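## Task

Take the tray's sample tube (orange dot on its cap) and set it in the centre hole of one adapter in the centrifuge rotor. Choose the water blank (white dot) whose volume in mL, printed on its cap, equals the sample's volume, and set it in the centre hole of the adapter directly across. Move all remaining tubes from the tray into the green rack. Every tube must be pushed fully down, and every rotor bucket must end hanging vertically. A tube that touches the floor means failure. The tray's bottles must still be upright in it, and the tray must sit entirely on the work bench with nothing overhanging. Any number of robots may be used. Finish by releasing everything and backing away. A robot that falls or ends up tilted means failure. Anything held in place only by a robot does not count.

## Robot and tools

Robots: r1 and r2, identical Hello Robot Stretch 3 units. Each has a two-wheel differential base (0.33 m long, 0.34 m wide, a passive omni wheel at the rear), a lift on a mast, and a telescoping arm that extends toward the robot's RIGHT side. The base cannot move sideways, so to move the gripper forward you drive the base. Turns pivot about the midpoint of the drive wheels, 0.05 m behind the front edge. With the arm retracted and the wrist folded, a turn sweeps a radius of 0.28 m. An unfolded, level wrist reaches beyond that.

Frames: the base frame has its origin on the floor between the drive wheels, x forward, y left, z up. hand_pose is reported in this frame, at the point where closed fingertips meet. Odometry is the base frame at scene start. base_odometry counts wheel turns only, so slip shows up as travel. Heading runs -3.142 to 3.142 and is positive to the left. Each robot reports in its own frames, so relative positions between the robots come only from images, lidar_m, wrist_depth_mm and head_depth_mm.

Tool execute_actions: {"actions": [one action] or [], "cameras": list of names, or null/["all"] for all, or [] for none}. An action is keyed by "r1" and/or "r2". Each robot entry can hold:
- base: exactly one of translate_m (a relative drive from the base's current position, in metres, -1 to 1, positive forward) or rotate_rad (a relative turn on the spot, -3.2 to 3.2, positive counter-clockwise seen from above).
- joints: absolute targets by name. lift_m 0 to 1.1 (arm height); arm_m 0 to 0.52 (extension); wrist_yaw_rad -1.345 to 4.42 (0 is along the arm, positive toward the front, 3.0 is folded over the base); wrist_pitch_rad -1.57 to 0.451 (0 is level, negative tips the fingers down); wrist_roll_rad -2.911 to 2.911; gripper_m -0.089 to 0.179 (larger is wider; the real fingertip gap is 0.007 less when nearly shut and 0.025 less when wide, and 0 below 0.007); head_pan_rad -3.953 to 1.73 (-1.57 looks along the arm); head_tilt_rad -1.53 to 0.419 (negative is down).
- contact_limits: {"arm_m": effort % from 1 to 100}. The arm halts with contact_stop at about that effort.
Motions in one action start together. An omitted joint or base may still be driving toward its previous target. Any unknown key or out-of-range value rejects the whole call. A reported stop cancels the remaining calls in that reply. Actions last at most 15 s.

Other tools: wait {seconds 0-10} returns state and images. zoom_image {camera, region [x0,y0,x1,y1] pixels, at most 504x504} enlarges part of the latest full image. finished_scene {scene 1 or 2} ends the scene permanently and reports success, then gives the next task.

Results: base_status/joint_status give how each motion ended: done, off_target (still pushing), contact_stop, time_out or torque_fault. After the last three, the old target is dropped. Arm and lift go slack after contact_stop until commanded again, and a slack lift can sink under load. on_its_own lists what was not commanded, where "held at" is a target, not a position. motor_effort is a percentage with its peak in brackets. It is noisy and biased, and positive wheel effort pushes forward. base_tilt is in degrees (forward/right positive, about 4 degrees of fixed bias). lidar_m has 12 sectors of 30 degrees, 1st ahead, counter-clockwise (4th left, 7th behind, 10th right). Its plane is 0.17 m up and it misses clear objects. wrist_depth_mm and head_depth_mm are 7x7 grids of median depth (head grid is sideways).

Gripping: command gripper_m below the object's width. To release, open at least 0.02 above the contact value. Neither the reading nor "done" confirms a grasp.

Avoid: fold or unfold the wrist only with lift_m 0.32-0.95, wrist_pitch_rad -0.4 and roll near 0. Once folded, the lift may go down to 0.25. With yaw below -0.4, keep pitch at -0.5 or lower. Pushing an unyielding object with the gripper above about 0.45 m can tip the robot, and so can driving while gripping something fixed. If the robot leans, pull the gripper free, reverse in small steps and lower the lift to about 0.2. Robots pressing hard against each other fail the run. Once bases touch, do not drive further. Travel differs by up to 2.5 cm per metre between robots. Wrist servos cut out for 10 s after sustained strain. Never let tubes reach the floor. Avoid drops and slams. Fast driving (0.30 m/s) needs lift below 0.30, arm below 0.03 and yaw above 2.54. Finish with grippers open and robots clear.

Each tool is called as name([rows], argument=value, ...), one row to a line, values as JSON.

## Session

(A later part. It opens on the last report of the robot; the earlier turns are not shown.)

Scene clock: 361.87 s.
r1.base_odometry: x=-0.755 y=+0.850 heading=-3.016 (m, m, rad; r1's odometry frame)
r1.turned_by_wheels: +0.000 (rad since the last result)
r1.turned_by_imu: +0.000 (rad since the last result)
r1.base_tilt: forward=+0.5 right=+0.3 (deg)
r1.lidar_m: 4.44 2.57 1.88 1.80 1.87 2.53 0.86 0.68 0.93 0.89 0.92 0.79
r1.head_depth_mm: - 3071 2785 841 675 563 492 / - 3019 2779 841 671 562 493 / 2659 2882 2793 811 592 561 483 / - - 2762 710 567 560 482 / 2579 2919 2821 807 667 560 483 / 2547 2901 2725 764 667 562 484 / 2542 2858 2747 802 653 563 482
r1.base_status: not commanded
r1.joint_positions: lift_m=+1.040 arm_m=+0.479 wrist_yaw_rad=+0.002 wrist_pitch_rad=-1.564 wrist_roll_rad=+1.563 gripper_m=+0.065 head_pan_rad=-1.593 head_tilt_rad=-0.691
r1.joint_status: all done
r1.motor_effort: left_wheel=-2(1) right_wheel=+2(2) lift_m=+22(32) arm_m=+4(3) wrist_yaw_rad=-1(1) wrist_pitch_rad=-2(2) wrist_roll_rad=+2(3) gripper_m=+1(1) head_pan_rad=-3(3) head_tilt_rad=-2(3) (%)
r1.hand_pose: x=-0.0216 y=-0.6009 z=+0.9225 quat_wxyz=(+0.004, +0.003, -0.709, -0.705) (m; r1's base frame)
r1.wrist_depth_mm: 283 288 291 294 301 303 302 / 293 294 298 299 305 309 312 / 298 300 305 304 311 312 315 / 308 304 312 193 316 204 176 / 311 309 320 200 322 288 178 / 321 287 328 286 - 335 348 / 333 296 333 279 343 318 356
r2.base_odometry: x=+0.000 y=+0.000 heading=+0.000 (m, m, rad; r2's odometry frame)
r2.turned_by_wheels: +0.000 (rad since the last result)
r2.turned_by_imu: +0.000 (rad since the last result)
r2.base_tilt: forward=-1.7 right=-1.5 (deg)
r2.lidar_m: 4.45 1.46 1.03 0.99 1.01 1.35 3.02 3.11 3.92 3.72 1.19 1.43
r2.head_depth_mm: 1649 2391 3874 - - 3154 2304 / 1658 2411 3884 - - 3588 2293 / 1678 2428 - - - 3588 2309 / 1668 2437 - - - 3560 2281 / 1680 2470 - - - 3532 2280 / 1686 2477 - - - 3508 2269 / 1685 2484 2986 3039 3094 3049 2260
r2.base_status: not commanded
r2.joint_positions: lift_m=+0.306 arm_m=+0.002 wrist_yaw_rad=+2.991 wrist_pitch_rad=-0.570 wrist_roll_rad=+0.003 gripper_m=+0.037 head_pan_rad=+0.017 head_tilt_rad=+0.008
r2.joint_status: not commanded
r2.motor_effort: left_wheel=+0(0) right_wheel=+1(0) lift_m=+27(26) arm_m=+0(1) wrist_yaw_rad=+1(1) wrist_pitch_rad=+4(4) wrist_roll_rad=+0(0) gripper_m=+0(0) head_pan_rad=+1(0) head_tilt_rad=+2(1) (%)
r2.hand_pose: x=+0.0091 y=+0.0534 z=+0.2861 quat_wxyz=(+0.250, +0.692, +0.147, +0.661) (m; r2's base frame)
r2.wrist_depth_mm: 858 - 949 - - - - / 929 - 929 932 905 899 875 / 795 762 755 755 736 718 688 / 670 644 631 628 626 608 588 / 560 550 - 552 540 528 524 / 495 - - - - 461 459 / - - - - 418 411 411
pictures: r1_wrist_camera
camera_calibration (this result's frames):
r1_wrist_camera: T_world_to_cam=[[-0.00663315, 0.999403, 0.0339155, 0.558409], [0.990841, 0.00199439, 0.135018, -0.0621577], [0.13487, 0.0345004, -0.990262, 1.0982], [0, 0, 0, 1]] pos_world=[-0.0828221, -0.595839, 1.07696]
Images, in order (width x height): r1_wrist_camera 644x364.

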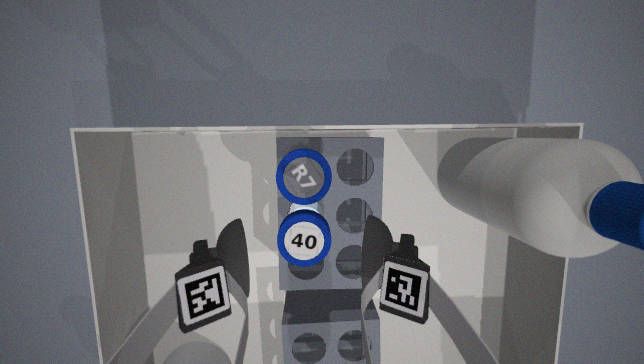

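execute_actions([
  {"r1":{"base":{"translate_m":0.008}}},
], cameras=[])

execute_actions([
  {"r1":{"joints":{"lift_m":0.995}}},
], cameras=["r1_wrist_camera"])

execute_actions([
  {"r1":{"joints":{"gripper_m":0.0}}},
], cameras=[])

execute_actions([
  {"r1":{"joints":{"lift_m":1.1}}},
], cameras=[])

execute_actions([
  {"r1":{"base":{"translate_m":0.505},"joints":{"arm_m":0.43}}},
], cameras=[])

execute_actions([
  {"r1":{"joints":{"wrist_roll_rad":0,"arm_m":0.469}}},
], cameras=[])

execute_actions([
  {"r1":{"joints":{"lift_m":1.05}}},
], cameras=["r1_head_camera","r1_wrist_camera"])

zoom_image(camera="r1_head_camera", region=[340,200,580,380])

Scene clock: 371.40 s.
r1.base_odometry: x=-0.763 y=+0.849 heading=-3.016 (m, m, rad; r1's odometry frame)
r1.turned_by_wheels: +0.000 (rad since the last result)
r1.turned_by_imu: -0.001 (rad since the last result)
r1.base_tilt: forward=+0.5 right=+0.3 (deg)
r1.lidar_m: 4.47 2.57 1.88 1.80 1.86 2.52 0.86 0.69 0.93 0.89 0.92 0.78
r1.head_depth_mm: - 3084 2736 840 673 561 492 / - 2956 2773 840 674 563 493 / 2660 2906 2777 815 592 562 484 / - - 2783 716 572 560 482 / 2609 2864 2753 810 671 562 483 / 2552 2838 2741 768 669 562 483 / 2534 2829 2738 807 650 560 484
r1.base_status: done
r1.joint_positions: lift_m=+1.040 arm_m=+0.479 wrist_yaw_rad=+0.002 wrist_pitch_rad=-1.564 wrist_roll_rad=+1.563 gripper_m=+0.065 head_pan_rad=-1.593 head_tilt_rad=-0.691
r1.joint_status: not commanded
r1.motor_effort: left_wheel=-2(3) right_wheel=+2(9) lift_m=+23(23) arm_m=+4(4) wrist_yaw_rad=-1(1) wrist_pitch_rad=-2(2) wrist_roll_rad=+3(3) gripper_m=+2(1) head_pan_rad=-4(3) head_tilt_rad=-2(3) (%)
r1.hand_pose: x=-0.0216 y=-0.6009 z=+0.9225 quat_wxyz=(+0.004, +0.003, -0.709, -0.705) (m; r1's base frame)
r1.wrist_depth_mm: 287 290 290 295 298 299 302 / 291 293 298 303 303 308 313 / 297 298 303 248 312 265 263 / 306 304 311 252 313 204 173 / 314 308 321 259 323 323 184 / 321 286 327 289 - 335 344 / 332 291 334 278 345 316 352
r2.base_odometry: x=+0.000 y=+0.000 heading=+0.000 (m, m, rad; r2's odometry frame)
r2.turned_by_wheels: +0.000 (rad since the last result)
r2.turned_by_imu: +0.001 (rad since the last result)
r2.base_tilt: forward=-1.7 right=-1.4 (deg)
r2.lidar_m: 4.49 1.47 1.04 0.99 1.01 1.35 3.04 3.11 3.92 3.70 1.19 1.42
r2.head_depth_mm: 1653 2388 3811 - - 3132 2302 / 1661 2406 3895 - - 3617 2308 / 1661 2427 - - - 3648 2294 / 1677 2458 - - - 3590 2279 / 1677 2453 - - - 3529 2268 / 1681 2467 - - - 3539 2260 / 1685 2449 2983 3044 3041 3038 2245
r2.base_status: not commanded
r2.joint_positions: lift_m=+0.306 arm_m=+0.002 wrist_yaw_rad=+2.991 wrist_pitch_rad=-0.570 wrist_roll_rad=+0.003 gripper_m=+0.037 head_pan_rad=+0.017 head_tilt_rad=+0.008
r2.joint_status: not commanded
r2.motor_effort: left_wheel=+0(0) right_wheel=+1(0) lift_m=+26(26) arm_m=-1(2) wrist_yaw_rad=+0(1) wrist_pitch_rad=+4(4) wrist_roll_rad=+0(0) gripper_m=+0(0) head_pan_rad=+0(1) head_tilt_rad=+1(3) (%)
r2.hand_pose: x=+0.0091 y=+0.0534 z=+0.2861 quat_wxyz=(+0.250, +0.692, +0.147, +0.661) (m; r2's base frame)
r2.wrist_depth_mm: 877 - 952 - - - - / 929 - 951 931 910 880 866 / 804 754 772 754 739 705 700 / 664 646 644 633 614 610 594 / 565 552 - 550 538 527 515 / 498 - - - - 460 457 / - - - - 414 411 410
pictures: none
No camera images: the call's "cameras" was empty. Leave "cameras" out to get every camera's image.

Scene clock: 372.63 s.
r1.base_odometry: x=-0.763 y=+0.849 heading=-3.016 (m, m, rad; r1's odometry frame)
r1.turned_by_wheels: +0.000 (rad since the last result)
r1.turned_by_imu: +0.000 (rad since the last result)
r1.base_tilt: forward=+0.5 right=+0.3 (deg)
r1.lidar_m: 4.45 2.58 1.88 1.81 1.87 2.52 0.86 0.69 0.92 0.89 0.92 0.78
r1.head_depth_mm: 2639 - 1063 841 673 562 492 / 2583 - 2744 843 674 563 493 / 2526 3076 2663 808 593 563 482 / 2515 - 2618 713 571 559 482 / 2567 2868 2792 807 667 561 482 / 2553 2893 2752 769 666 561 482 / 2567 2803 2795 805 649 562 482
r1.base_status: not commanded
r1.joint_positions: lift_m=+0.995 arm_m=+0.479 wrist_yaw_rad=+0.002 wrist_pitch_rad=-1.564 wrist_roll_rad=+1.563 gripper_m=+0.065 head_pan_rad=-1.593 head_tilt_rad=-0.691
r1.joint_status: all done
r1.motor_effort: left_wheel=-2(2) right_wheel=+3(2) lift_m=+23(21) arm_m=+4(4) wrist_yaw_rad=-1(1) wrist_pitch_rad=-2(2) wrist_roll_rad=+3(2) gripper_m=+1(1) head_pan_rad=-3(3) head_tilt_rad=-3(3) (%)
r1.hand_pose: x=-0.0216 y=-0.6009 z=+0.8776 quat_wxyz=(+0.004, +0.003, -0.709, -0.705) (m; r1's base frame)
r1.wrist_depth_mm: 245 247 250 251 254 258 261 / 252 252 256 259 261 263 267 / 219 256 259 204 264 228 170 / 214 262 263 146 269 204 142 / 214 267 271 156 277 277 144 / 221 276 282 218 - 288 238 / 235 282 285 237 294 294 251
r2.base_odometry: x=+0.000 y=+0.000 heading=+0.000 (m, m, rad; r2's odometry frame)
r2.turned_by_wheels: +0.000 (rad since the last result)
r2.turned_by_imu: +0.000 (rad since the last result)
r2.base_tilt: forward=-1.8 right=-1.3 (deg)
r2.lidar_m: 4.47 1.46 1.04 0.98 1.01 1.35 3.03 3.12 3.94 3.70 1.19 1.43
r2.head_depth_mm: 1645 2381 3813 - - 3128 2294 / 1667 2398 3885 - - 3598 2305 / 1658 2407 - - - 3594 2293 / 1672 2414 - - - 3562 2280 / 1676 2447 - - - 3540 2261 / 1678 2473 - - - 3555 2251 / 1691 2471 2975 3044 3066 3019 2257
r2.base_status: not commanded
r2.joint_positions: lift_m=+0.306 arm_m=+0.002 wrist_yaw_rad=+2.991 wrist_pitch_rad=-0.570 wrist_roll_rad=+0.003 gripper_m=+0.037 head_pan_rad=+0.017 head_tilt_rad=+0.008
r2.joint_status: not commanded
r2.motor_effort: left_wheel=+0(0) right_wheel=+1(0) lift_m=+26(26) arm_m=-1(1) wrist_yaw_rad=+0(0) wrist_pitch_rad=+4(4) wrist_roll_rad=+0(0) gripper_m=+0(0) head_pan_rad=+1(1) head_tilt_rad=+1(3) (%)
r2.hand_pose: x=+0.0091 y=+0.0534 z=+0.2861 quat_wxyz=(+0.250, +0.692, +0.147, +0.661) (m; r2's base frame)
r2.wrist_depth_mm: 882 - 963 - - - - / 922 - 959 930 896 882 870 / 794 756 755 739 725 714 696 / 667 645 633 629 621 617 589 / 574 558 - 552 547 518 509 / 496 - - - - 459 449 / - - - - 419 411 408
pictures: r1_wrist_camera
camera_calibration (this result's frames):
r1_wrist_camera: T_world_to_cam=[[-0.00662057, 0.999403, 0.0339155, 0.559936], [0.990841, 0.00198191, 0.135018, -0.0560903], [0.13487, 0.0344987, -0.990262, 1.05365], [0, 0, 0, 1]] pos_world=[-0.082822, -0.59584, 1.03197]
Images, in order (width x height): r1_wrist_camera 644x364.

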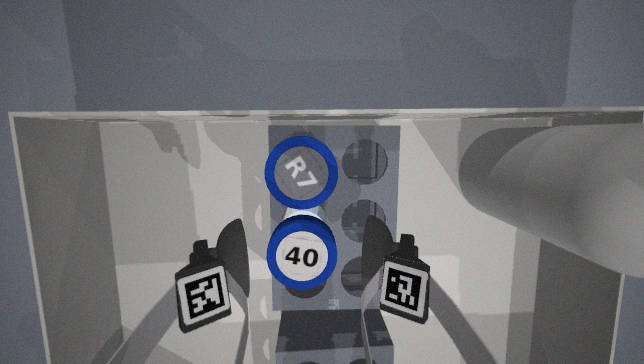

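Scene clock: 373.77 s.
r1.base_odometry: x=-0.763 y=+0.849 heading=-3.016 (m, m, rad; r1's odometry frame)
r1.turned_by_wheels: +0.000 (rad since the last result)
r1.turned_by_imu: +0.000 (rad since the last result)
r1.base_tilt: forward=+0.5 right=+0.3 (deg)
r1.lidar_m: 4.44 2.57 1.88 1.80 1.86 2.53 0.86 0.69 0.92 0.89 0.92 0.78
r1.head_depth_mm: 2646 - 1070 841 674 562 493 / 2603 - 2750 838 671 561 491 / 2505 3039 2652 815 591 562 483 / 2510 - 2665 716 571 561 483 / 2577 2866 2731 805 669 560 482 / 2543 2855 2778 766 670 561 483 / 2535 2849 2772 805 648 563 483
r1.base_status: not commanded
r1.joint_positions: lift_m=+0.995 arm_m=+0.479 wrist_yaw_rad=+0.002 wrist_pitch_rad=-1.564 wrist_roll_rad=+1.563 gripper_m=+0.001 head_pan_rad=-1.593 head_tilt_rad=-0.691
r1.joint_status: all done
r1.motor_effort: left_wheel=-2(2) right_wheel=+2(2) lift_m=+23(23) arm_m=+4(4) wrist_yaw_rad=-1(0) wrist_pitch_rad=-1(2) wrist_roll_rad=+2(3) gripper_m=-11(84) head_pan_rad=-4(3) head_tilt_rad=-2(2) (%)
r1.hand_pose: x=-0.0216 y=-0.6009 z=+0.8776 quat_wxyz=(+0.004, +0.003, -0.709, -0.705) (m; r1's base frame)
r1.wrist_depth_mm: 246 247 251 253 254 257 259 / 251 251 255 259 260 262 267 / 220 256 257 206 264 227 169 / 213 261 266 145 271 204 142 / 212 269 272 149 277 281 144 / 222 274 - 216 284 288 238 / 235 279 289 238 290 294 251
r2.base_odometry: x=+0.000 y=+0.000 heading=+0.000 (m, m, rad; r2's odometry frame)
r2.turned_by_wheels: +0.000 (rad since the last result)
r2.turned_by_imu: +0.000 (rad since the last result)
r2.base_tilt: forward=-1.6 right=-1.4 (deg)
r2.lidar_m: 4.49 1.46 1.03 0.99 1.01 1.35 3.03 3.13 3.91 3.71 1.19 1.43
r2.head_depth_mm: 1652 2381 3888 - - 3125 2325 / 1661 2409 3879 - - 3642 2303 / 1663 2414 - - - 3580 2284 / 1670 2421 - - - 3568 2290 / 1687 2441 - - - 3594 2273 / 1682 2462 - - - 3515 2262 / 1696 2469 2963 3091 3069 3019 2247
r2.base_status: not commanded
r2.joint_positions: lift_m=+0.306 arm_m=+0.002 wrist_yaw_rad=+2.991 wrist_pitch_rad=-0.570 wrist_roll_rad=+0.003 gripper_m=+0.037 head_pan_rad=+0.017 head_tilt_rad=+0.008
r2.joint_status: not commanded
r2.motor_effort: left_wheel=+0(0) right_wheel=-1(0) lift_m=+26(26) arm_m=-1(1) wrist_yaw_rad=+0(0) wrist_pitch_rad=+4(4) wrist_roll_rad=+1(0) gripper_m=+0(0) head_pan_rad=+0(1) head_tilt_rad=+0(2) (%)
r2.hand_pose: x=+0.0091 y=+0.0534 z=+0.2861 quat_wxyz=(+0.250, +0.692, +0.147, +0.661) (m; r2's base frame)
r2.wrist_depth_mm: 868 - 944 - - - - / 932 - 955 932 901 900 853 / 784 775 772 750 721 719 699 / 660 637 639 622 633 607 585 / 561 556 - 562 537 534 521 / 493 - - - - 461 448 / - - - - 419 410 406
pictures: none
No camera images: the call's "cameras" was empty. Leave "cameras" out to get every camera's image.

Scene clock: 375.57 s.
r1.base_odometry: x=-0.763 y=+0.849 heading=-3.016 (m, m, rad; r1's odometry frame)
r1.turned_by_wheels: +0.000 (rad since the last result)
r1.turned_by_imu: +0.000 (rad since the last result)
r1.base_tilt: forward=+0.5 right=+0.2 (deg)
r1.lidar_m: 4.45 2.57 1.87 1.80 1.86 2.53 0.86 0.69 0.93 0.89 0.92 0.78
r1.head_depth_mm: 2651 3045 2744 842 673 561 492 / 2618 2999 2769 840 674 563 493 / 2629 3021 2734 806 594 562 484 / - 2971 2849 713 571 561 482 / 2570 2945 2792 809 669 561 484 / 2562 2887 2781 769 669 562 482 / 2516 2852 2774 804 651 563 482
r1.base_status: not commanded
r1.joint_positions: lift_m=+1.100 arm_m=+0.479 wrist_yaw_rad=+0.002 wrist_pitch_rad=-1.564 wrist_roll_rad=+1.563 gripper_m=+0.001 head_pan_rad=-1.593 head_tilt_rad=-0.691
r1.joint_status: all done
r1.motor_effort: left_wheel=-2(2) right_wheel=+2(2) lift_m=+34(36) arm_m=+3(3) wrist_yaw_rad=-1(1) wrist_pitch_rad=-2(2) wrist_roll_rad=+3(3) gripper_m=-11(11) head_pan_rad=-3(4) head_tilt_rad=-2(3) (%)
r1.hand_pose: x=-0.0216 y=-0.6009 z=+0.9821 quat_wxyz=(+0.004, +0.003, -0.709, -0.705) (m; r1's base frame)
r1.wrist_depth_mm: 342 342 345 350 357 358 364 / 349 348 357 363 366 366 372 / 358 358 363 307 366 287 379 / 363 361 366 318 374 237 384 / 376 371 379 148 387 384 398 / 385 383 - 331 401 402 412 / 397 397 350 343 413 414 425
r2.base_odometry: x=+0.000 y=+0.000 heading=+0.000 (m, m, rad; r2's odometry frame)
r2.turned_by_wheels: +0.000 (rad since the last result)
r2.turned_by_imu: +0.000 (rad since the last result)
r2.base_tilt: forward=-1.6 right=-1.4 (deg)
r2.lidar_m: 4.47 1.46 1.04 0.99 1.01 1.35 3.03 3.11 3.91 3.71 1.19 1.43
r2.head_depth_mm: 1648 2403 3882 - - 3088 2295 / 1661 2413 3881 - - 3586 2324 / 1666 2413 - - - 3588 2296 / 1669 2431 - - - 3564 2299 / 1677 2466 - - - 3558 2275 / 1685 2452 - - - 3510 2256 / 1688 2477 3021 3066 3117 3017 2269
r2.base_status: not commanded
r2.joint_positions: lift_m=+0.306 arm_m=+0.002 wrist_yaw_rad=+2.991 wrist_pitch_rad=-0.570 wrist_roll_rad=+0.003 gripper_m=+0.037 head_pan_rad=+0.017 head_tilt_rad=+0.008
r2.joint_status: not commanded
r2.motor_effort: left_wheel=+0(0) right_wheel=+0(0) lift_m=+26(26) arm_m=+0(1) wrist_yaw_rad=+0(1) wrist_pitch_rad=+4(4) wrist_roll_rad=+0(0) gripper_m=+0(0) head_pan_rad=+1(1) head_tilt_rad=+1(2) (%)
r2.hand_pose: x=+0.0091 y=+0.0534 z=+0.2861 quat_wxyz=(+0.250, +0.692, +0.147, +0.661) (m; r2's base frame)
r2.wrist_depth_mm: 873 - 938 - - - - / 908 - 969 951 959 873 878 / 801 760 784 746 749 728 709 / 654 647 641 618 608 613 591 / 565 562 - 554 543 525 512 / 490 - - - - 460 459 / - - - - 413 414 410
pictures: none
No camera images: the call's "cameras" was empty. Leave "cameras" out to get every camera's image.

Scene clock: 381.87 s.
r1.base_odometry: x=-1.264 y=+0.785 heading=-3.016 (m, m, rad; r1's odometry frame)
r1.turned_by_wheels: +0.000 (rad since the last result)
r1.turned_by_imu: -0.002 (rad since the last result)
r1.base_tilt: forward=+0.5 right=+0.3 (deg)
r1.lidar_m: 3.94 2.61 1.87 1.81 1.86 2.54 1.18 1.27 0.92 0.88 0.33 0.33
r1.head_depth_mm: 2682 2987 2747 789 674 562 483 / 2662 2972 2818 841 674 562 483 / 2696 3064 2753 840 670 562 483 / - 3003 2887 774 673 560 483 / 2580 2911 2760 774 672 562 484 / 2551 2869 2754 843 673 562 483 / 2541 2875 2763 838 673 562 484
r1.base_status: done
r1.joint_positions: lift_m=+1.100 arm_m=+0.430 wrist_yaw_rad=+0.002 wrist_pitch_rad=-1.564 wrist_roll_rad=+1.563 gripper_m=+0.001 head_pan_rad=-1.593 head_tilt_rad=-0.691
r1.joint_status: all done
r1.motor_effort: left_wheel=-1(3) right_wheel=+2(9) lift_m=+34(35) arm_m=-4(4) wrist_yaw_rad=-1(1) wrist_pitch_rad=-2(2) wrist_roll_rad=+3(3) gripper_m=-11(13) head_pan_rad=-4(3) head_tilt_rad=-2(2) (%)
r1.hand_pose: x=-0.0216 y=-0.5525 z=+0.9821 quat_wxyz=(+0.004, +0.003, -0.709, -0.705) (m; r1's base frame)
r1.wrist_depth_mm: 342 343 347 351 352 360 364 / 350 351 355 356 363 370 373 / 354 357 367 367 368 375 382 / 369 369 372 377 379 385 - / 372 379 381 149 391 399 - / 385 390 - 268 400 408 - / 391 397 407 406 411 424 -
r2.base_odometry: x=+0.000 y=+0.000 heading=+0.000 (m, m, rad; r2's odometry frame)
r2.turned_by_wheels: +0.000 (rad since the last result)
r2.turned_by_imu: +0.001 (rad since the last result)
r2.base_tilt: forward=-1.7 right=-1.4 (deg)
r2.lidar_m: 4.47 1.46 1.04 0.99 1.02 1.35 3.03 3.12 3.92 3.71 1.19 1.42
r2.head_depth_mm: 1654 2407 3846 - - 3117 2309 / 1660 2413 3915 - - 3622 2308 / 1675 2423 - - - 3581 2298 / 1674 2442 - - - 3590 2270 / 1681 2444 - - - 3542 2278 / 1678 2457 - - - 3555 2258 / 1686 2451 3013 3037 3069 2988 2252
r2.base_status: not commanded
r2.joint_positions: lift_m=+0.306 arm_m=+0.002 wrist_yaw_rad=+2.991 wrist_pitch_rad=-0.570 wrist_roll_rad=+0.003 gripper_m=+0.037 head_pan_rad=+0.017 head_tilt_rad=+0.008
r2.joint_status: not commanded
r2.motor_effort: left_wheel=+0(0) right_wheel=+0(0) lift_m=+26(26) arm_m=-1(1) wrist_yaw_rad=+0(0) wrist_pitch_rad=+4(4) wrist_roll_rad=+0(0) gripper_m=+0(0) head_pan_rad=+1(1) head_tilt_rad=+2(2) (%)
r2.hand_pose: x=+0.0091 y=+0.0534 z=+0.2861 quat_wxyz=(+0.250, +0.692, +0.147, +0.661) (m; r2's base frame)
r2.wrist_depth_mm: 880 - 952 - - - - / 909 - 958 912 910 884 851 / 799 760 758 754 738 708 715 / 658 651 645 624 609 606 598 / 566 551 - 553 543 517 512 / 491 - - - - 461 455 / - - - - 418 412 407
pictures: none
No camera images: the call's "cameras" was empty. Leave "cameras" out to get every camera's image.

Scene clock: 383.30 s.
r1.base_odometry: x=-1.264 y=+0.785 heading=-3.016 (m, m, rad; r1's odometry frame)
r1.turned_by_wheels: +0.000 (rad since the last result)
r1.turned_by_imu: +0.000 (rad since the last result)
r1.base_tilt: forward=+0.5 right=+0.2 (deg)
r1.lidar_m: 3.94 2.61 1.86 1.81 1.87 2.53 1.18 1.27 0.92 0.88 0.33 0.33
r1.head_depth_mm: 2666 2976 2760 788 669 563 484 / 2587 2974 2785 838 674 562 483 / 2642 2964 2763 838 671 562 482 / - 2999 1890 809 674 562 481 / 2566 2873 2737 778 672 562 484 / 2566 2869 2758 841 673 562 483 / 2501 2833 2779 843 671 561 484
r1.base_status: not commanded
r1.joint_positions: lift_m=+1.100 arm_m=+0.469 wrist_yaw_rad=+0.002 wrist_pitch_rad=-1.564 wrist_roll_rad=+0.007 gripper_m=+0.001 head_pan_rad=-1.593 head_tilt_rad=-0.691
r1.joint_status: all done
r1.motor_effort: left_wheel=-2(2) right_wheel=+2(2) lift_m=+35(34) arm_m=+3(3) wrist_yaw_rad=-2(1) wrist_pitch_rad=-2(2) wrist_roll_rad=-2(2) gripper_m=-11(13) head_pan_rad=-3(3) head_tilt_rad=-3(2) (%)
r1.hand_pose: x=-0.0217 y=-0.5912 z=+0.9821 quat_wxyz=(+0.500, +0.497, -0.503, -0.500) (m; r1's base frame)
r1.wrist_depth_mm: 340 343 348 353 357 361 308 / 348 350 355 359 362 371 311 / 358 354 365 368 374 376 353 / 362 369 339 371 381 390 334 / 373 377 298 149 392 389 366 / 383 383 - 392 401 404 411 / 395 394 401 409 409 418 370
r2.base_odometry: x=+0.000 y=+0.000 heading=+0.000 (m, m, rad; r2's odometry frame)
r2.turned_by_wheels: +0.000 (rad since the last result)
r2.turned_by_imu: +0.000 (rad since the last result)
r2.base_tilt: forward=-1.6 right=-1.4 (deg)
r2.lidar_m: 4.48 1.46 1.04 0.99 1.02 1.35 3.03 3.12 3.92 3.70 1.18 1.43
r2.head_depth_mm: 1645 2388 3801 - - 3126 2303 / 1659 2407 3879 - - 3641 2303 / 1659 2425 - - - 3594 2281 / 1671 2441 - - - 3565 2274 / 1679 2442 - - - 3569 2267 / 1682 2456 - - - 3490 2256 / 1682 2457 2997 3041 3112 2993 2249
r2.base_status: not commanded
r2.joint_positions: lift_m=+0.306 arm_m=+0.002 wrist_yaw_rad=+2.991 wrist_pitch_rad=-0.570 wrist_roll_rad=+0.003 gripper_m=+0.037 head_pan_rad=+0.017 head_tilt_rad=+0.008
r2.joint_status: not commanded
r2.motor_effort: left_wheel=+0(0) right_wheel=+1(0) lift_m=+26(26) arm_m=+0(1) wrist_yaw_rad=+2(0) wrist_pitch_rad=+4(4) wrist_roll_rad=+0(0) gripper_m=+0(0) head_pan_rad=+0(1) head_tilt_rad=+1(2) (%)
r2.hand_pose: x=+0.0091 y=+0.0534 z=+0.2861 quat_wxyz=(+0.250, +0.692, +0.147, +0.661) (m; r2's base frame)
r2.wrist_depth_mm: 858 - 957 - - - - / 909 - 966 919 902 872 876 / 797 764 763 745 747 721 715 / 679 649 645 626 618 609 592 / 568 562 - 547 552 520 514 / 491 - - - - 465 460 / - - - - 417 414 407
pictures: none
No camera images: the call's "cameras" was empty. Leave "cameras" out to get every camera's image.

Scene clock: 384.60 s.
r1.base_odometry: x=-1.264 y=+0.785 heading=-3.016 (m, m, rad; r1's odometry frame)
r1.turned_by_wheels: +0.000 (rad since the last result)
r1.turned_by_imu: +0.000 (rad since the last result)
r1.base_tilt: forward=+0.5 right=+0.2 (deg)
r1.lidar_m: 3.94 2.61 1.86 1.81 1.87 2.54 1.18 1.27 0.92 0.88 0.34 0.33
r1.head_depth_mm: - 3018 2762 789 673 562 483 / 2719 2991 2798 837 672 563 483 / 2624 2930 2762 836 673 562 483 / - 2854 2760 777 675 560 483 / 2589 2883 2726 775 672 562 482 / 2576 2851 2779 840 675 562 484 / 2522 2859 2777 840 671 562 483
r1.base_status: not commanded
r1.joint_positions: lift_m=+1.050 arm_m=+0.469 wrist_yaw_rad=+0.002 wrist_pitch_rad=-1.564 wrist_roll_rad=+0.007 gripper_m=+0.001 head_pan_rad=-1.593 head_tilt_rad=-0.691
r1.joint_status: all done
r1.motor_effort: left_wheel=-2(2) right_wheel=+2(2) lift_m=+24(30) arm_m=+3(3) wrist_yaw_rad=+0(1) wrist_pitch_rad=-2(2) wrist_roll_rad=-2(2) gripper_m=-13(12) head_pan_rad=-4(3) head_tilt_rad=-3(3) (%)
r1.hand_pose: x=-0.0217 y=-0.5912 z=+0.9325 quat_wxyz=(+0.500, +0.497, -0.503, -0.500) (m; r1's base frame)
r1.wrist_depth_mm: 294 298 303 305 308 311 295 / 302 306 309 313 316 320 298 / 311 310 315 319 325 330 298 / 314 314 294 324 331 339 302 / 323 322 267 149 340 342 303 / 329 334 - 345 352 352 320 / 334 340 344 351 358 362 324
r2.base_odometry: x=+0.000 y=+0.000 heading=+0.000 (m, m, rad; r2's odometry frame)
r2.turned_by_wheels: +0.000 (rad since the last result)
r2.turned_by_imu: +0.000 (rad since the last result)
r2.base_tilt: forward=-1.7 right=-1.3 (deg)
r2.lidar_m: 4.47 1.46 1.04 0.99 1.02 1.35 3.04 3.12 3.93 3.71 1.19 1.42
r2.head_depth_mm: 1644 2384 3899 - - 3107 2313 / 1655 2399 3904 - - 3626 2305 / 1664 2420 - - - 3629 2318 / 1673 2436 - - - 3601 2265 / 1674 2447 - - - 3527 2259 / 1684 2455 - - - 3540 2264 / 1691 2460 2987 3055 3096 3032 2245
r2.base_status: not commanded
r2.joint_positions: lift_m=+0.306 arm_m=+0.002 wrist_yaw_rad=+2.991 wrist_pitch_rad=-0.570 wrist_roll_rad=+0.003 gripper_m=+0.037 head_pan_rad=+0.017 head_tilt_rad=+0.008
r2.joint_status: not commanded
r2.motor_effort: left_wheel=+0(0) right_wheel=+1(0) lift_m=+27(26) arm_m=-1(0) wrist_yaw_rad=+0(1) wrist_pitch_rad=+4(4) wrist_roll_rad=+0(0) gripper_m=+0(0) head_pan_rad=+0(1) head_tilt_rad=+2(2) (%)
r2.hand_pose: x=+0.0091 y=+0.0534 z=+0.2861 quat_wxyz=(+0.250, +0.692, +0.147, +0.661) (m; r2's base frame)
r2.wrist_depth_mm: 858 - 961 - - - - / 934 - 940 920 908 883 862 / 801 748 773 764 736 717 702 / 659 650 630 631 618 608 601 / 570 552 - 555 536 525 514 / 502 - - - - 465 457 / - - - - 422 410 402
pictures: r1_head_camera (sideways: a quarter turn clockwise sets it upright), r1_wrist_camera
camera_calibration (this result's frames):
r1_head_camera: T_world_to_cam=[[0.0212232, 0.642726, -0.765802, 1.01948], [0.998804, -0.0473808, -0.0120854, 0.00256016], [-0.0440519, -0.76463, -0.642962, 0.796936], [0, 0, 0, 1]] pos_world=[0.0109128, -0.0457634, 1.29315]
r1_wrist_camera: T_world_to_cam=[[-0.999153, 0.00896842, 0.040162, -0.0645038], [0.0141373, 0.99137, 0.130329, 0.504672], [-0.0386466, 0.130786, -0.990657, 1.16129], [0, 0, 0, 1]] pos_world=[-0.0267038, -0.651619, 1.08726]
Images, in order (width x height): r1_head_camera 896x504, r1_wrist_camera 644x364.

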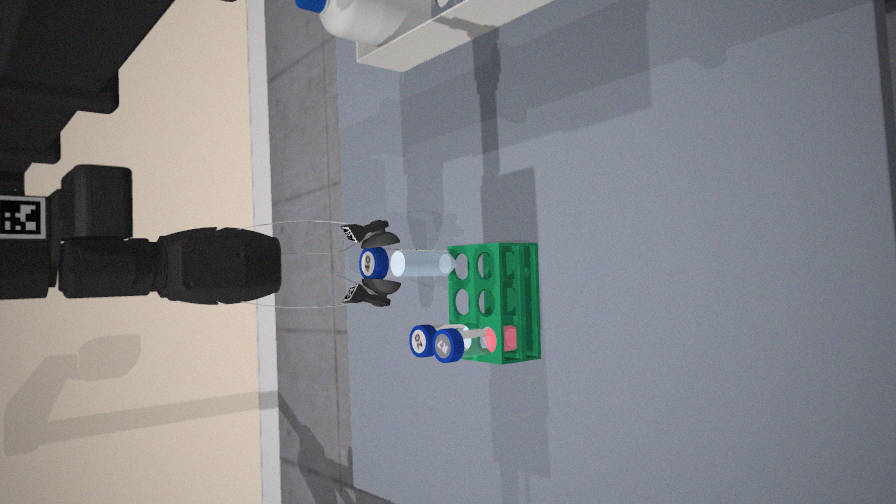

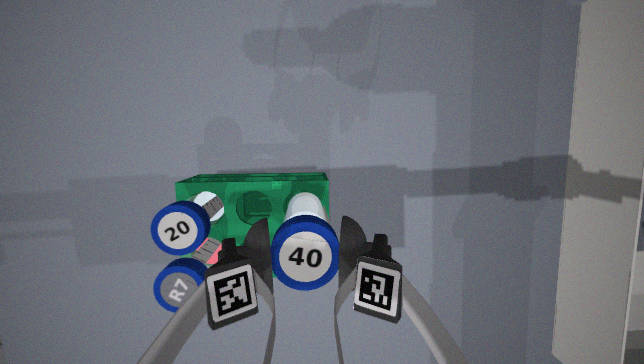

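Region (340, 200, 580, 380) of r1_head_camera's 896x504 image, scaled by 2.100, with more detail than that image has; it fills the top 378 rows of this view, and the rest is white.

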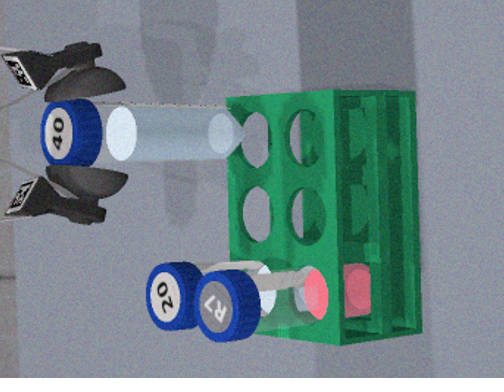

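execute_actions([
  {"r1":{"base":{"translate_m":0.003},"joints":{"arm_m":0.466}}},
], cameras=[])

execute_actions([
  {"r1":{"joints":{"lift_m":1.02}}},
], cameras=["r1_head_camera","r1_wrist_camera"])

zoom_image(camera="r1_head_camera", region=[340,200,580,380])

Scene clock: 391.97 s.
r1.base_odometry: x=-1.267 y=+0.785 heading=-3.016 (m, m, rad; r1's odometry frame)
r1.turned_by_wheels: +0.000 (rad since the last result)
r1.turned_by_imu: -0.001 (rad since the last result)
r1.base_tilt: forward=+0.6 right=+0.2 (deg)
r1.lidar_m: 3.94 2.61 1.86 1.81 1.87 2.53 1.18 1.27 0.92 0.88 0.33 0.32
r1.head_depth_mm: - 3057 2802 798 673 565 484 / - 2940 2787 837 671 561 482 / 2627 2959 2795 837 673 562 483 / - 2871 2797 775 671 562 483 / 2563 2879 2781 751 673 560 483 / 2555 2849 2784 841 675 562 481 / 2503 2847 2783 841 674 563 484
r1.base_status: done
r1.joint_positions: lift_m=+1.050 arm_m=+0.466 wrist_yaw_rad=+0.002 wrist_pitch_rad=-1.564 wrist_roll_rad=+0.007 gripper_m=+0.001 head_pan_rad=-1.593 head_tilt_rad=-0.691
r1.joint_status: all done
r1.motor_effort: left_wheel=-2(3) right_wheel=+3(9) lift_m=+24(23) arm_m=-3(5) wrist_yaw_rad=+0(1) wrist_pitch_rad=-2(2) wrist_roll_rad=-2(2) gripper_m=-12(12) head_pan_rad=-4(3) head_tilt_rad=-3(2) (%)
r1.hand_pose: x=-0.0217 y=-0.5887 z=+0.9325 quat_wxyz=(+0.500, +0.497, -0.503, -0.500) (m; r1's base frame)
r1.wrist_depth_mm: 294 299 300 304 310 311 299 / 300 306 307 312 316 320 301 / 308 310 316 318 324 332 303 / 315 317 297 324 333 335 305 / 319 326 266 148 341 344 307 / 328 334 - 344 345 354 321 / 340 340 348 351 354 363 328
r2.base_odometry: x=+0.000 y=+0.000 heading=+0.000 (m, m, rad; r2's odometry frame)
r2.turned_by_wheels: +0.000 (rad since the last result)
r2.turned_by_imu: +0.001 (rad since the last result)
r2.base_tilt: forward=-1.6 right=-1.3 (deg)
r2.lidar_m: 4.47 1.46 1.04 0.99 1.01 1.35 3.02 3.13 3.93 3.70 1.19 1.42
r2.head_depth_mm: 1652 2382 3852 - - 3125 2317 / 1657 2406 3876 - - 3657 2302 / 1662 2411 - - - 3606 2296 / 1676 2423 - - - 3564 2271 / 1676 2460 - - - 3530 2283 / 1686 2446 - - - 3527 2257 / 1687 2457 3015 3061 3044 3035 2234
r2.base_status: not commanded
r2.joint_positions: lift_m=+0.306 arm_m=+0.002 wrist_yaw_rad=+2.991 wrist_pitch_rad=-0.570 wrist_roll_rad=+0.003 gripper_m=+0.037 head_pan_rad=+0.017 head_tilt_rad=+0.008
r2.joint_status: not commanded
r2.motor_effort: left_wheel=+0(0) right_wheel=+0(1) lift_m=+26(26) arm_m=+0(1) wrist_yaw_rad=+1(0) wrist_pitch_rad=+4(4) wrist_roll_rad=+0(0) gripper_m=+0(0) head_pan_rad=+1(0) head_tilt_rad=+2(3) (%)
r2.hand_pose: x=+0.0091 y=+0.0534 z=+0.2861 quat_wxyz=(+0.250, +0.692, +0.147, +0.661) (m; r2's base frame)
r2.wrist_depth_mm: 834 - 955 - - - - / 931 - 937 934 920 900 890 / 818 750 750 754 724 708 724 / 653 635 638 628 620 607 593 / 558 545 - 564 542 518 511 / 492 - - - - 460 453 / - - - - 417 409 408
pictures: none
No camera images: the call's "cameras" was empty. Leave "cameras" out to get every camera's image.

Scene clock: 393.03 s.
r1.base_odometry: x=-1.267 y=+0.785 heading=-3.016 (m, m, rad; r1's odometry frame)
r1.turned_by_wheels: +0.000 (rad since the last result)
r1.turned_by_imu: +0.000 (rad since the last result)
r1.base_tilt: forward=+0.6 right=+0.3 (deg)
r1.lidar_m: 3.94 2.62 1.86 1.81 1.87 2.53 1.18 1.27 0.92 0.88 0.33 0.32
r1.head_depth_mm: 2589 - 2758 797 674 562 482 / - 3074 2779 839 674 563 484 / - 3008 2789 838 673 563 483 / - - 2647 757 671 561 483 / 2585 2860 2735 730 672 562 483 / 2577 2826 2765 841 673 562 484 / 2517 2816 2783 841 675 562 482
r1.base_status: not commanded
r1.joint_positions: lift_m=+1.020 arm_m=+0.466 wrist_yaw_rad=+0.002 wrist_pitch_rad=-1.564 wrist_roll_rad=+0.007 gripper_m=+0.001 head_pan_rad=-1.593 head_tilt_rad=-0.691
r1.joint_status: all done
r1.motor_effort: left_wheel=-2(1) right_wheel=+2(2) lift_m=+23(22) arm_m=-4(3) wrist_yaw_rad=-1(1) wrist_pitch_rad=-2(2) wrist_roll_rad=-2(2) gripper_m=-12(13) head_pan_rad=-4(3) head_tilt_rad=-4(2) (%)
r1.hand_pose: x=-0.0217 y=-0.5887 z=+0.9025 quat_wxyz=(+0.500, +0.497, -0.503, -0.500) (m; r1's base frame)
r1.wrist_depth_mm: 266 270 270 278 282 283 288 / 272 274 281 284 283 288 291 / 277 283 287 289 294 296 296 / 285 287 263 294 302 304 308 / 291 176 237 149 309 311 307 / 300 300 - 246 316 319 308 / 305 310 317 321 325 328 311
r2.base_odometry: x=+0.000 y=+0.000 heading=+0.000 (m, m, rad; r2's odometry frame)
r2.turned_by_wheels: +0.000 (rad since the last result)
r2.turned_by_imu: +0.000 (rad since the last result)
r2.base_tilt: forward=-1.7 right=-1.3 (deg)
r2.lidar_m: 4.48 1.46 1.04 0.99 1.01 1.35 3.03 3.12 3.92 3.71 1.19 1.43
r2.head_depth_mm: 1650 2386 3840 - - 3108 2298 / 1650 2391 3893 - - 3648 2303 / 1660 2414 - - - 3621 2293 / 1675 2413 - - - 3545 2276 / 1682 2438 - - - 3517 2261 / 1689 2461 - - - 3488 2258 / 1694 2465 2995 3072 3076 3018 2241
r2.base_status: not commanded
r2.joint_positions: lift_m=+0.306 arm_m=+0.002 wrist_yaw_rad=+2.991 wrist_pitch_rad=-0.570 wrist_roll_rad=+0.003 gripper_m=+0.037 head_pan_rad=+0.017 head_tilt_rad=+0.008
r2.joint_status: not commanded
r2.motor_effort: left_wheel=+0(0) right_wheel=+0(1) lift_m=+26(26) arm_m=-1(1) wrist_yaw_rad=+0(1) wrist_pitch_rad=+4(4) wrist_roll_rad=+0(0) gripper_m=+0(0) head_pan_rad=+1(0) head_tilt_rad=+1(2) (%)
r2.hand_pose: x=+0.0091 y=+0.0534 z=+0.2861 quat_wxyz=(+0.250, +0.692, +0.147, +0.661) (m; r2's base frame)
r2.wrist_depth_mm: 860 - 949 - - - - / 905 - 956 938 899 884 866 / 779 749 767 748 724 702 712 / 654 645 636 618 607 606 584 / 554 563 - 553 547 519 512 / 485 - - - - 460 453 / - - - - 417 409 411
pictures: r1_head_camera (sideways: a quarter turn clockwise sets it upright), r1_wrist_camera
camera_calibration (this result's frames):
r1_head_camera: T_world_to_cam=[[0.0212231, 0.642726, -0.765802, 1.01948], [0.998804, -0.0473806, -0.0120854, 0.00256016], [-0.0440517, -0.76463, -0.642962, 0.796936], [0, 0, 0, 1]] pos_world=[0.0109128, -0.0457634, 1.29315]
r1_wrist_camera: T_world_to_cam=[[-0.999154, 0.00886085, 0.0401626, -0.0633852], [0.0140306, 0.991372, 0.130329, 0.506155], [-0.0386612, 0.130782, -0.990657, 1.13126], [0, 0, 0, 1]] pos_world=[-0.0266972, -0.649175, 1.05727]
Images, in order (width x height): r1_head_camera 896x504, r1_wrist_camera 644x364.

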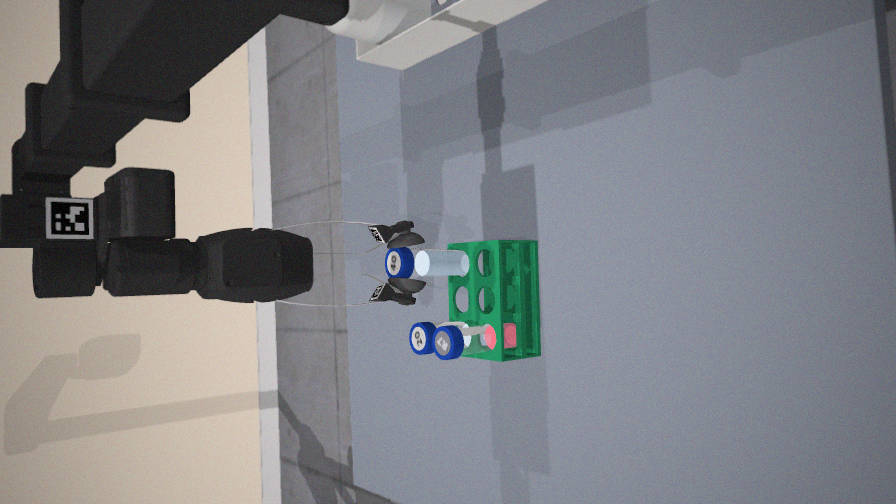

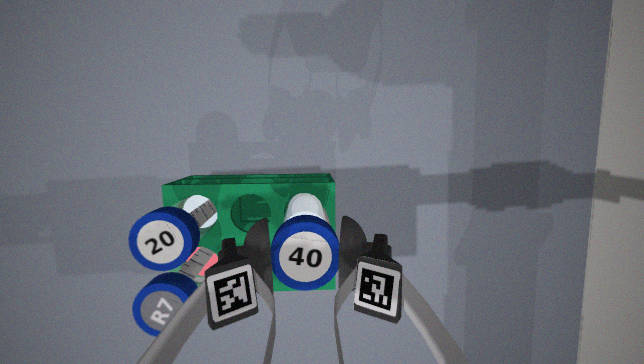

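Region (340, 200, 580, 380) of r1_head_camera's 896x504 image, scaled by 2.100, with more detail than that image has; it fills the top 378 rows of this view, and the rest is white.

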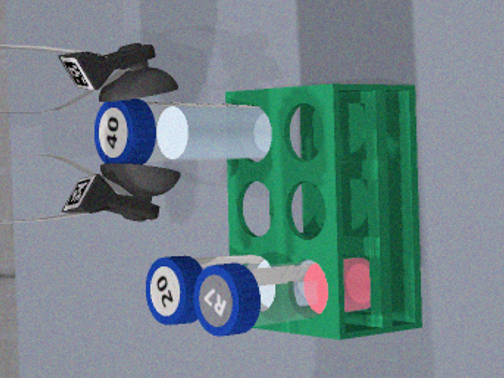

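execute_actions([
  {"r1":{"joints":{"lift_m":0.992}}},
], cameras=[])

execute_actions([
  {"r1":{"joints":{"gripper_m":0.06}}},
], cameras=["r1_wrist_camera"])

execute_actions([
  {"r1":{"joints":{"lift_m":1.1}}},
], cameras=[])

execute_actions([
  {"r1":{"base":{"translate_m":-0.555},"joints":{"arm_m":0.479,"wrist_roll_rad":1.57,"gripper_m":0.065}}},
], cameras=[])

execute_actions([
  {"r1":{"joints":{"lift_m":1.04}}},
], cameras=["r1_wrist_camera"])

Scene clock: 400.27 s.
r1.base_odometry: x=-1.267 y=+0.785 heading=-3.016 (m, m, rad; r1's odometry frame)
r1.turned_by_wheels: +0.000 (rad since the last result)
r1.turned_by_imu: -0.001 (rad since the last result)
r1.base_tilt: forward=+0.5 right=+0.2 (deg)
r1.lidar_m: 3.95 2.61 1.87 1.81 1.87 2.53 1.18 1.27 0.92 0.88 0.33 0.32
r1.head_depth_mm: 2644 - - 787 674 562 483 / 2562 - 2768 841 672 562 482 / 2549 3020 2793 838 671 564 484 / 2506 - 1018 752 671 562 485 / 2575 2913 2790 733 672 562 482 / 2551 2860 2789 841 672 563 482 / 2549 2830 2828 839 673 561 482
r1.base_status: not commanded
r1.joint_positions: lift_m=+0.992 arm_m=+0.466 wrist_yaw_rad=+0.002 wrist_pitch_rad=-1.564 wrist_roll_rad=+0.007 gripper_m=+0.001 head_pan_rad=-1.593 head_tilt_rad=-0.691
r1.joint_status: all done
r1.motor_effort: left_wheel=-2(1) right_wheel=+2(2) lift_m=+24(22) arm_m=-3(4) wrist_yaw_rad=-1(2) wrist_pitch_rad=-2(2) wrist_roll_rad=-2(2) gripper_m=-11(13) head_pan_rad=-3(3) head_tilt_rad=-3(2) (%)
r1.hand_pose: x=-0.0217 y=-0.5887 z=+0.8745 quat_wxyz=(+0.500, +0.497, -0.503, -0.500) (m; r1's base frame)
r1.wrist_depth_mm: 241 244 246 251 253 257 259 / 248 249 254 257 259 263 264 / 252 253 261 261 266 269 273 / 259 260 257 264 273 275 280 / 264 151 210 149 279 282 285 / 269 155 - 217 285 290 291 / 279 152 284 288 292 296 295
r2.base_odometry: x=+0.000 y=+0.000 heading=+0.000 (m, m, rad; r2's odometry frame)
r2.turned_by_wheels: +0.000 (rad since the last result)
r2.turned_by_imu: +0.001 (rad since the last result)
r2.base_tilt: forward=-1.7 right=-1.3 (deg)
r2.lidar_m: 4.48 1.46 1.04 0.99 1.02 1.35 3.04 3.13 3.90 3.70 1.19 1.42
r2.head_depth_mm: 1645 2385 3819 - - 3162 2310 / 1658 2398 3918 - - 3618 2302 / 1659 2444 - - - 3585 2292 / 1673 2433 - - - 3607 2281 / 1679 2444 - - - 3542 2256 / 1684 2452 - - - 3553 2234 / 1692 2440 2981 3040 3069 3034 2240
r2.base_status: not commanded
r2.joint_positions: lift_m=+0.306 arm_m=+0.002 wrist_yaw_rad=+2.991 wrist_pitch_rad=-0.570 wrist_roll_rad=+0.003 gripper_m=+0.037 head_pan_rad=+0.017 head_tilt_rad=+0.008
r2.joint_status: not commanded
r2.motor_effort: left_wheel=+0(0) right_wheel=+0(0) lift_m=+26(26) arm_m=-1(1) wrist_yaw_rad=+1(0) wrist_pitch_rad=+4(4) wrist_roll_rad=+0(0) gripper_m=+0(0) head_pan_rad=+1(1) head_tilt_rad=+1(2) (%)
r2.hand_pose: x=+0.0091 y=+0.0534 z=+0.2861 quat_wxyz=(+0.250, +0.692, +0.147, +0.661) (m; r2's base frame)
r2.wrist_depth_mm: 880 - 946 - - - - / 943 - 989 912 931 907 867 / 784 749 761 753 722 735 705 / 645 649 639 629 603 611 601 / 563 549 - 560 537 523 513 / 500 - - - - 461 454 / - - - - 415 410 404
pictures: none
No camera images: the call's "cameras" was empty. Leave "cameras" out to get every camera's image.

Scene clock: 401.33 s.
r1.base_odometry: x=-1.267 y=+0.785 heading=-3.016 (m, m, rad; r1's odometry frame)
r1.turned_by_wheels: +0.000 (rad since the last result)
r1.turned_by_imu: +0.000 (rad since the last result)
r1.base_tilt: forward=+0.6 right=+0.2 (deg)
r1.lidar_m: 3.93 2.62 1.86 1.81 1.88 2.53 1.18 1.27 0.92 0.88 0.33 0.32
r1.head_depth_mm: 2664 - - 788 672 562 483 / 2589 - 2746 842 672 561 483 / 2522 3081 2757 836 671 562 483 / 2523 - 1018 760 673 562 484 / 2548 2869 2776 733 671 562 482 / 2549 2862 2761 838 672 561 483 / 2499 2874 2773 840 671 563 482
r1.base_status: not commanded
r1.joint_positions: lift_m=+0.992 arm_m=+0.466 wrist_yaw_rad=+0.002 wrist_pitch_rad=-1.564 wrist_roll_rad=+0.007 gripper_m=+0.060 head_pan_rad=-1.593 head_tilt_rad=-0.691
r1.joint_status: all done
r1.motor_effort: left_wheel=-1(2) right_wheel=+2(2) lift_m=+24(24) arm_m=-4(3) wrist_yaw_rad=-1(1) wrist_pitch_rad=-2(2) wrist_roll_rad=-2(2) gripper_m=+1(81) head_pan_rad=-3(3) head_tilt_rad=-3(2) (%)
r1.hand_pose: x=-0.0217 y=-0.5887 z=+0.8745 quat_wxyz=(+0.500, +0.497, -0.503, -0.500) (m; r1's base frame)
r1.wrist_depth_mm: 242 245 247 251 252 256 259 / 247 251 252 255 261 261 266 / 251 255 258 262 264 269 271 / 259 261 259 265 272 275 278 / 265 151 209 152 278 280 283 / 270 149 218 218 284 288 292 / 277 154 286 289 291 297 297
r2.base_odometry: x=+0.000 y=+0.000 heading=+0.000 (m, m, rad; r2's odometry frame)
r2.turned_by_wheels: +0.000 (rad since the last result)
r2.turned_by_imu: +0.000 (rad since the last result)
r2.base_tilt: forward=-1.6 right=-1.2 (deg)
r2.lidar_m: 4.49 1.46 1.04 0.99 1.01 1.35 3.04 3.10 3.93 3.70 1.19 1.43
r2.head_depth_mm: 1644 2393 3826 - - 3098 2296 / 1654 2406 3890 - - 3629 2302 / 1668 2408 - - - 3597 2299 / 1676 2425 - - - 3551 2280 / 1678 2439 - - - 3533 2277 / 1681 2462 - - - 3501 2265 / 1684 2482 3018 3066 3071 2998 2245
r2.base_status: not commanded
r2.joint_positions: lift_m=+0.306 arm_m=+0.002 wrist_yaw_rad=+2.991 wrist_pitch_rad=-0.570 wrist_roll_rad=+0.003 gripper_m=+0.037 head_pan_rad=+0.017 head_tilt_rad=+0.008
r2.joint_status: not commanded
r2.motor_effort: left_wheel=+0(0) right_wheel=+1(0) lift_m=+26(26) arm_m=-1(1) wrist_yaw_rad=+0(0) wrist_pitch_rad=+4(4) wrist_roll_rad=+1(0) gripper_m=+0(0) head_pan_rad=+1(1) head_tilt_rad=+2(2) (%)
r2.hand_pose: x=+0.0091 y=+0.0534 z=+0.2861 quat_wxyz=(+0.250, +0.692, +0.147, +0.661) (m; r2's base frame)
r2.wrist_depth_mm: 886 - 952 - - - - / 893 - 944 910 911 890 877 / 808 757 759 767 743 724 709 / 675 645 647 625 611 605 581 / 556 558 - 549 541 530 515 / 505 - - - - 450 451 / - - - - 416 413 408
pictures: r1_wrist_camera
camera_calibration (this result's frames):
r1_wrist_camera: T_world_to_cam=[[-0.999154, 0.00886067, 0.0401626, -0.0622607], [0.0140304, 0.991372, 0.130329, 0.509804], [-0.0386613, 0.130782, -0.990657, 1.10352], [0, 0, 0, 1]] pos_world=[-0.0266972, -0.649175, 1.02927]
Images, in order (width x height): r1_wrist_camera 644x364.

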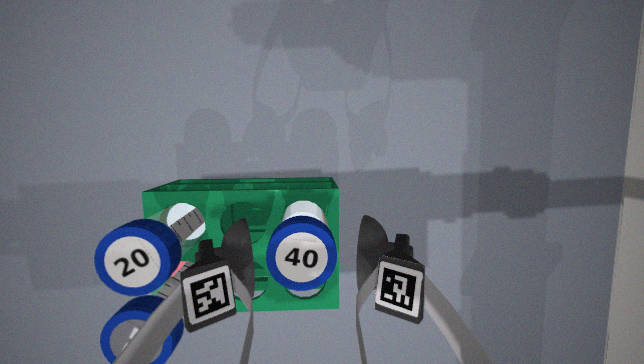

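Scene clock: 403.13 s.
r1.base_odometry: x=-1.267 y=+0.785 heading=-3.016 (m, m, rad; r1's odometry frame)
r1.turned_by_wheels: +0.000 (rad since the last result)
r1.turned_by_imu: +0.000 (rad since the last result)
r1.base_tilt: forward=+0.5 right=+0.2 (deg)
r1.lidar_m: 3.94 2.61 1.87 1.81 1.87 2.54 1.18 1.27 0.92 0.88 0.33 0.32
r1.head_depth_mm: 2619 3006 2788 797 674 563 483 / 2668 2936 2769 839 674 562 483 / 2677 2950 2770 842 672 561 483 / - 3012 2731 785 670 561 482 / 2558 2871 2790 750 675 560 483 / 2513 2862 2751 840 673 561 482 / 2532 2816 2767 841 674 563 482
r1.base_status: not commanded
r1.joint_positions: lift_m=+1.100 arm_m=+0.466 wrist_yaw_rad=+0.002 wrist_pitch_rad=-1.564 wrist_roll_rad=+0.007 gripper_m=+0.060 head_pan_rad=-1.593 head_tilt_rad=-0.691
r1.joint_status: all done
r1.motor_effort: left_wheel=-2(2) right_wheel=+2(3) lift_m=+34(34) arm_m=-3(4) wrist_yaw_rad=-1(2) wrist_pitch_rad=-2(2) wrist_roll_rad=-2(2) gripper_m=+0(1) head_pan_rad=-3(3) head_tilt_rad=-2(2) (%)
r1.hand_pose: x=-0.0217 y=-0.5887 z=+0.9821 quat_wxyz=(+0.500, +0.497, -0.503, -0.500) (m; r1's base frame)
r1.wrist_depth_mm: 340 341 347 352 355 365 314 / 348 352 356 356 364 368 318 / 355 362 363 366 371 375 350 / 368 368 339 371 384 388 334 / 374 372 319 381 392 399 355 / 386 386 394 393 404 404 410 / - 396 404 400 413 417 371
r2.base_odometry: x=+0.000 y=+0.000 heading=+0.000 (m, m, rad; r2's odometry frame)
r2.turned_by_wheels: +0.000 (rad since the last result)
r2.turned_by_imu: +0.000 (rad since the last result)
r2.base_tilt: forward=-1.8 right=-1.4 (deg)
r2.lidar_m: 4.48 1.46 1.04 0.99 1.01 1.35 3.04 3.13 3.94 3.70 1.19 1.42
r2.head_depth_mm: 1657 2378 3829 - - 3108 2317 / 1659 2414 3884 - - 3573 2285 / 1673 2432 - - - 3586 2296 / 1675 2447 - - - 3552 2278 / 1680 2439 - - - 3509 2260 / 1686 2464 - - - 3516 2253 / 1686 2493 3021 3055 3039 3030 2236
r2.base_status: not commanded
r2.joint_positions: lift_m=+0.306 arm_m=+0.002 wrist_yaw_rad=+2.991 wrist_pitch_rad=-0.570 wrist_roll_rad=+0.003 gripper_m=+0.037 head_pan_rad=+0.017 head_tilt_rad=+0.008
r2.joint_status: not commanded
r2.motor_effort: left_wheel=+0(1) right_wheel=+0(1) lift_m=+26(26) arm_m=-1(0) wrist_yaw_rad=+0(1) wrist_pitch_rad=+4(4) wrist_roll_rad=+0(1) gripper_m=+0(0) head_pan_rad=+1(1) head_tilt_rad=+2(2) (%)
r2.hand_pose: x=+0.0091 y=+0.0534 z=+0.2861 quat_wxyz=(+0.250, +0.692, +0.147, +0.661) (m; r2's base frame)
r2.wrist_depth_mm: 853 - 946 - - - - / 943 - 938 905 904 861 856 / 783 754 772 735 723 717 702 / 656 651 637 620 615 612 589 / 556 552 - 563 536 533 507 / 490 - - - - 458 455 / - - - - 415 409 409
pictures: none
No camera images: the call's "cameras" was empty. Leave "cameras" out to get every camera's image.

Scene clock: 409.93 s.
r1.base_odometry: x=-0.717 y=+0.855 heading=-3.016 (m, m, rad; r1's odometry frame)
r1.turned_by_wheels: +0.000 (rad since the last result)
r1.turned_by_imu: -0.001 (rad since the last result)
r1.base_tilt: forward=+0.5 right=+0.3 (deg)
r1.lidar_m: 4.50 2.56 1.88 1.80 1.87 2.52 0.85 0.65 0.93 0.89 0.92 0.83
r1.head_depth_mm: 2685 2991 2763 837 673 561 494 / 2616 3032 2778 842 673 562 493 / 2703 2955 2808 842 671 562 492 / - 3014 2842 737 566 562 483 / 2584 2941 2740 749 579 561 482 / 2567 2865 2785 801 670 561 482 / 2556 2896 2775 784 670 563 482
r1.base_status: done
r1.joint_positions: lift_m=+1.100 arm_m=+0.479 wrist_yaw_rad=+0.002 wrist_pitch_rad=-1.564 wrist_roll_rad=+1.563 gripper_m=+0.065 head_pan_rad=-1.593 head_tilt_rad=-0.691
r1.joint_status: all done
r1.motor_effort: left_wheel=-1(7) right_wheel=+3(4) lift_m=+34(34) arm_m=+3(5) wrist_yaw_rad=+0(1) wrist_pitch_rad=-2(2) wrist_roll_rad=+3(3) gripper_m=+1(33) head_pan_rad=-4(3) head_tilt_rad=-3(3) (%)
r1.hand_pose: x=-0.0216 y=-0.6009 z=+0.9821 quat_wxyz=(+0.004, +0.003, -0.709, -0.705) (m; r1's base frame)
r1.wrist_depth_mm: 339 344 347 350 357 356 364 / 347 355 354 357 364 363 370 / 355 358 364 370 376 375 381 / 367 366 372 315 376 313 388 / 377 372 377 323 387 241 400 / 385 382 389 362 - 392 413 / 393 393 401 346 408 413 427
r2.base_odometry: x=+0.000 y=+0.000 heading=+0.000 (m, m, rad; r2's odometry frame)
r2.turned_by_wheels: +0.000 (rad since the last result)
r2.turned_by_imu: +0.001 (rad since the last result)
r2.base_tilt: forward=-1.7 right=-1.2 (deg)
r2.lidar_m: 4.48 1.46 1.04 0.99 1.01 1.35 3.03 3.12 3.91 3.70 1.19 1.42
r2.head_depth_mm: 1656 2382 3815 - - 3119 2314 / 1659 2401 3933 - - 3583 2305 / 1671 2421 - - - 3599 2290 / 1678 2429 - - - 3581 2279 / 1677 2428 - - - 3530 2273 / 1684 2452 - - - 3531 2270 / 1692 2465 3009 3043 3076 2992 2235
r2.base_status: not commanded
r2.joint_positions: lift_m=+0.306 arm_m=+0.002 wrist_yaw_rad=+2.991 wrist_pitch_rad=-0.570 wrist_roll_rad=+0.003 gripper_m=+0.037 head_pan_rad=+0.017 head_tilt_rad=+0.008
r2.joint_status: not commanded
r2.motor_effort: left_wheel=+1(0) right_wheel=+1(1) lift_m=+27(26) arm_m=+0(1) wrist_yaw_rad=+0(0) wrist_pitch_rad=+4(4) wrist_roll_rad=+1(0) gripper_m=+0(0) head_pan_rad=+1(0) head_tilt_rad=+2(1) (%)
r2.hand_pose: x=+0.0091 y=+0.0534 z=+0.2861 quat_wxyz=(+0.250, +0.692, +0.147, +0.661) (m; r2's base frame)
r2.wrist_depth_mm: 855 - 947 - - - - / 910 - 960 912 912 908 818 / 799 767 766 754 737 716 719 / 665 650 653 632 603 606 601 / 556 555 - 558 551 529 514 / 492 - - - - 456 450 / - - - - 418 413 412
pictures: none
No camera images: the call's "cameras" was empty. Leave "cameras" out to get every camera's image.

Scene clock: 411.30 s.
r1.base_odometry: x=-0.717 y=+0.855 heading=-3.016 (m, m, rad; r1's odometry frame)
r1.turned_by_wheels: +0.000 (rad since the last result)
r1.turned_by_imu: +0.000 (rad since the last result)
r1.base_tilt: forward=+0.6 right=+0.3 (deg)
r1.lidar_m: 4.50 2.57 1.88 1.81 1.86 2.53 0.85 0.65 0.93 0.89 0.92 0.82
r1.head_depth_mm: - 3052 2752 839 671 563 493 / - 2987 2791 838 673 562 493 / 2686 2919 2774 839 672 560 493 / - - 2775 737 566 562 483 / 2591 2890 2743 750 579 562 483 / 2565 2891 2753 800 669 564 483 / 2568 2860 2761 779 671 561 483
r1.base_status: not commanded
r1.joint_positions: lift_m=+1.040 arm_m=+0.479 wrist_yaw_rad=+0.002 wrist_pitch_rad=-1.564 wrist_roll_rad=+1.563 gripper_m=+0.065 head_pan_rad=-1.593 head_tilt_rad=-0.691
r1.joint_status: all done
r1.motor_effort: left_wheel=-1(2) right_wheel=+3(2) lift_m=+23(33) arm_m=+3(3) wrist_yaw_rad=-2(1) wrist_pitch_rad=-2(2) wrist_roll_rad=+3(3) gripper_m=+1(1) head_pan_rad=-3(4) head_tilt_rad=-2(2) (%)
r1.hand_pose: x=-0.0216 y=-0.6009 z=+0.9225 quat_wxyz=(+0.004, +0.003, -0.709, -0.705) (m; r1's base frame)
r1.wrist_depth_mm: 287 289 292 292 298 300 302 / 293 296 299 303 304 307 312 / 299 301 306 308 312 315 320 / 303 305 312 279 319 268 325 / 317 305 320 255 325 209 183 / 322 285 328 268 - 237 165 / 333 296 336 289 343 318 359
r2.base_odometry: x=+0.000 y=+0.000 heading=+0.000 (m, m, rad; r2's odometry frame)
r2.turned_by_wheels: +0.000 (rad since the last result)
r2.turned_by_imu: +0.000 (rad since the last result)
r2.base_tilt: forward=-1.7 right=-1.3 (deg)
r2.lidar_m: 4.48 1.46 1.04 0.98 1.01 1.35 3.03 3.11 3.93 3.71 1.19 1.43
r2.head_depth_mm: 1653 2384 3832 - - 3089 2300 / 1660 2410 3926 - - 3640 2299 / 1667 2433 - - - 3614 2284 / 1671 2417 - - - 3549 2274 / 1682 2449 - - - 3543 2294 / 1676 2455 - - - 3513 2257 / 1683 2467 3007 3052 3080 2996 2252
r2.base_status: not commanded
r2.joint_positions: lift_m=+0.306 arm_m=+0.002 wrist_yaw_rad=+2.991 wrist_pitch_rad=-0.570 wrist_roll_rad=+0.003 gripper_m=+0.037 head_pan_rad=+0.017 head_tilt_rad=+0.008
r2.joint_status: not commanded
r2.motor_effort: left_wheel=+0(0) right_wheel=+0(1) lift_m=+26(26) arm_m=-1(0) wrist_yaw_rad=+0(1) wrist_pitch_rad=+4(4) wrist_roll_rad=+0(0) gripper_m=+0(0) head_pan_rad=+1(1) head_tilt_rad=+2(1) (%)
r2.hand_pose: x=+0.0091 y=+0.0534 z=+0.2861 quat_wxyz=(+0.250, +0.692, +0.147, +0.661) (m; r2's base frame)
r2.wrist_depth_mm: 858 - 968 - - - - / 903 - 949 931 915 885 883 / 798 756 759 736 740 728 712 / 666 641 636 626 608 608 596 / 564 564 - 553 532 528 518 / 501 - - - - 461 458 / - - - - 415 416 411
pictures: r1_wrist_camera
camera_calibration (this result's frames):
r1_wrist_camera: T_world_to_cam=[[-0.00661141, 0.999403, 0.0339156, 0.558409], [0.990841, 0.00197281, 0.135018, -0.0621711], [0.134871, 0.0344976, -0.990262, 1.0982], [0, 0, 0, 1]] pos_world=[-0.0828215, -0.595838, 1.07696]
Images, in order (width x height): r1_wrist_camera 644x364.

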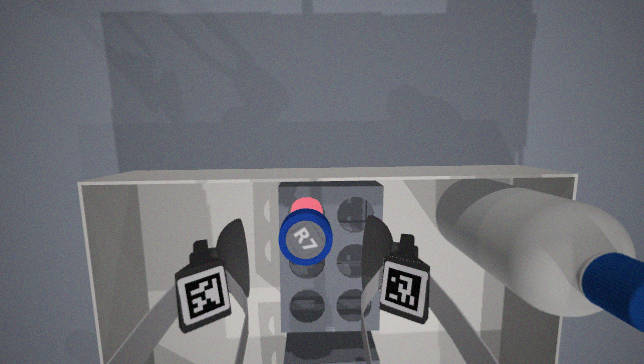

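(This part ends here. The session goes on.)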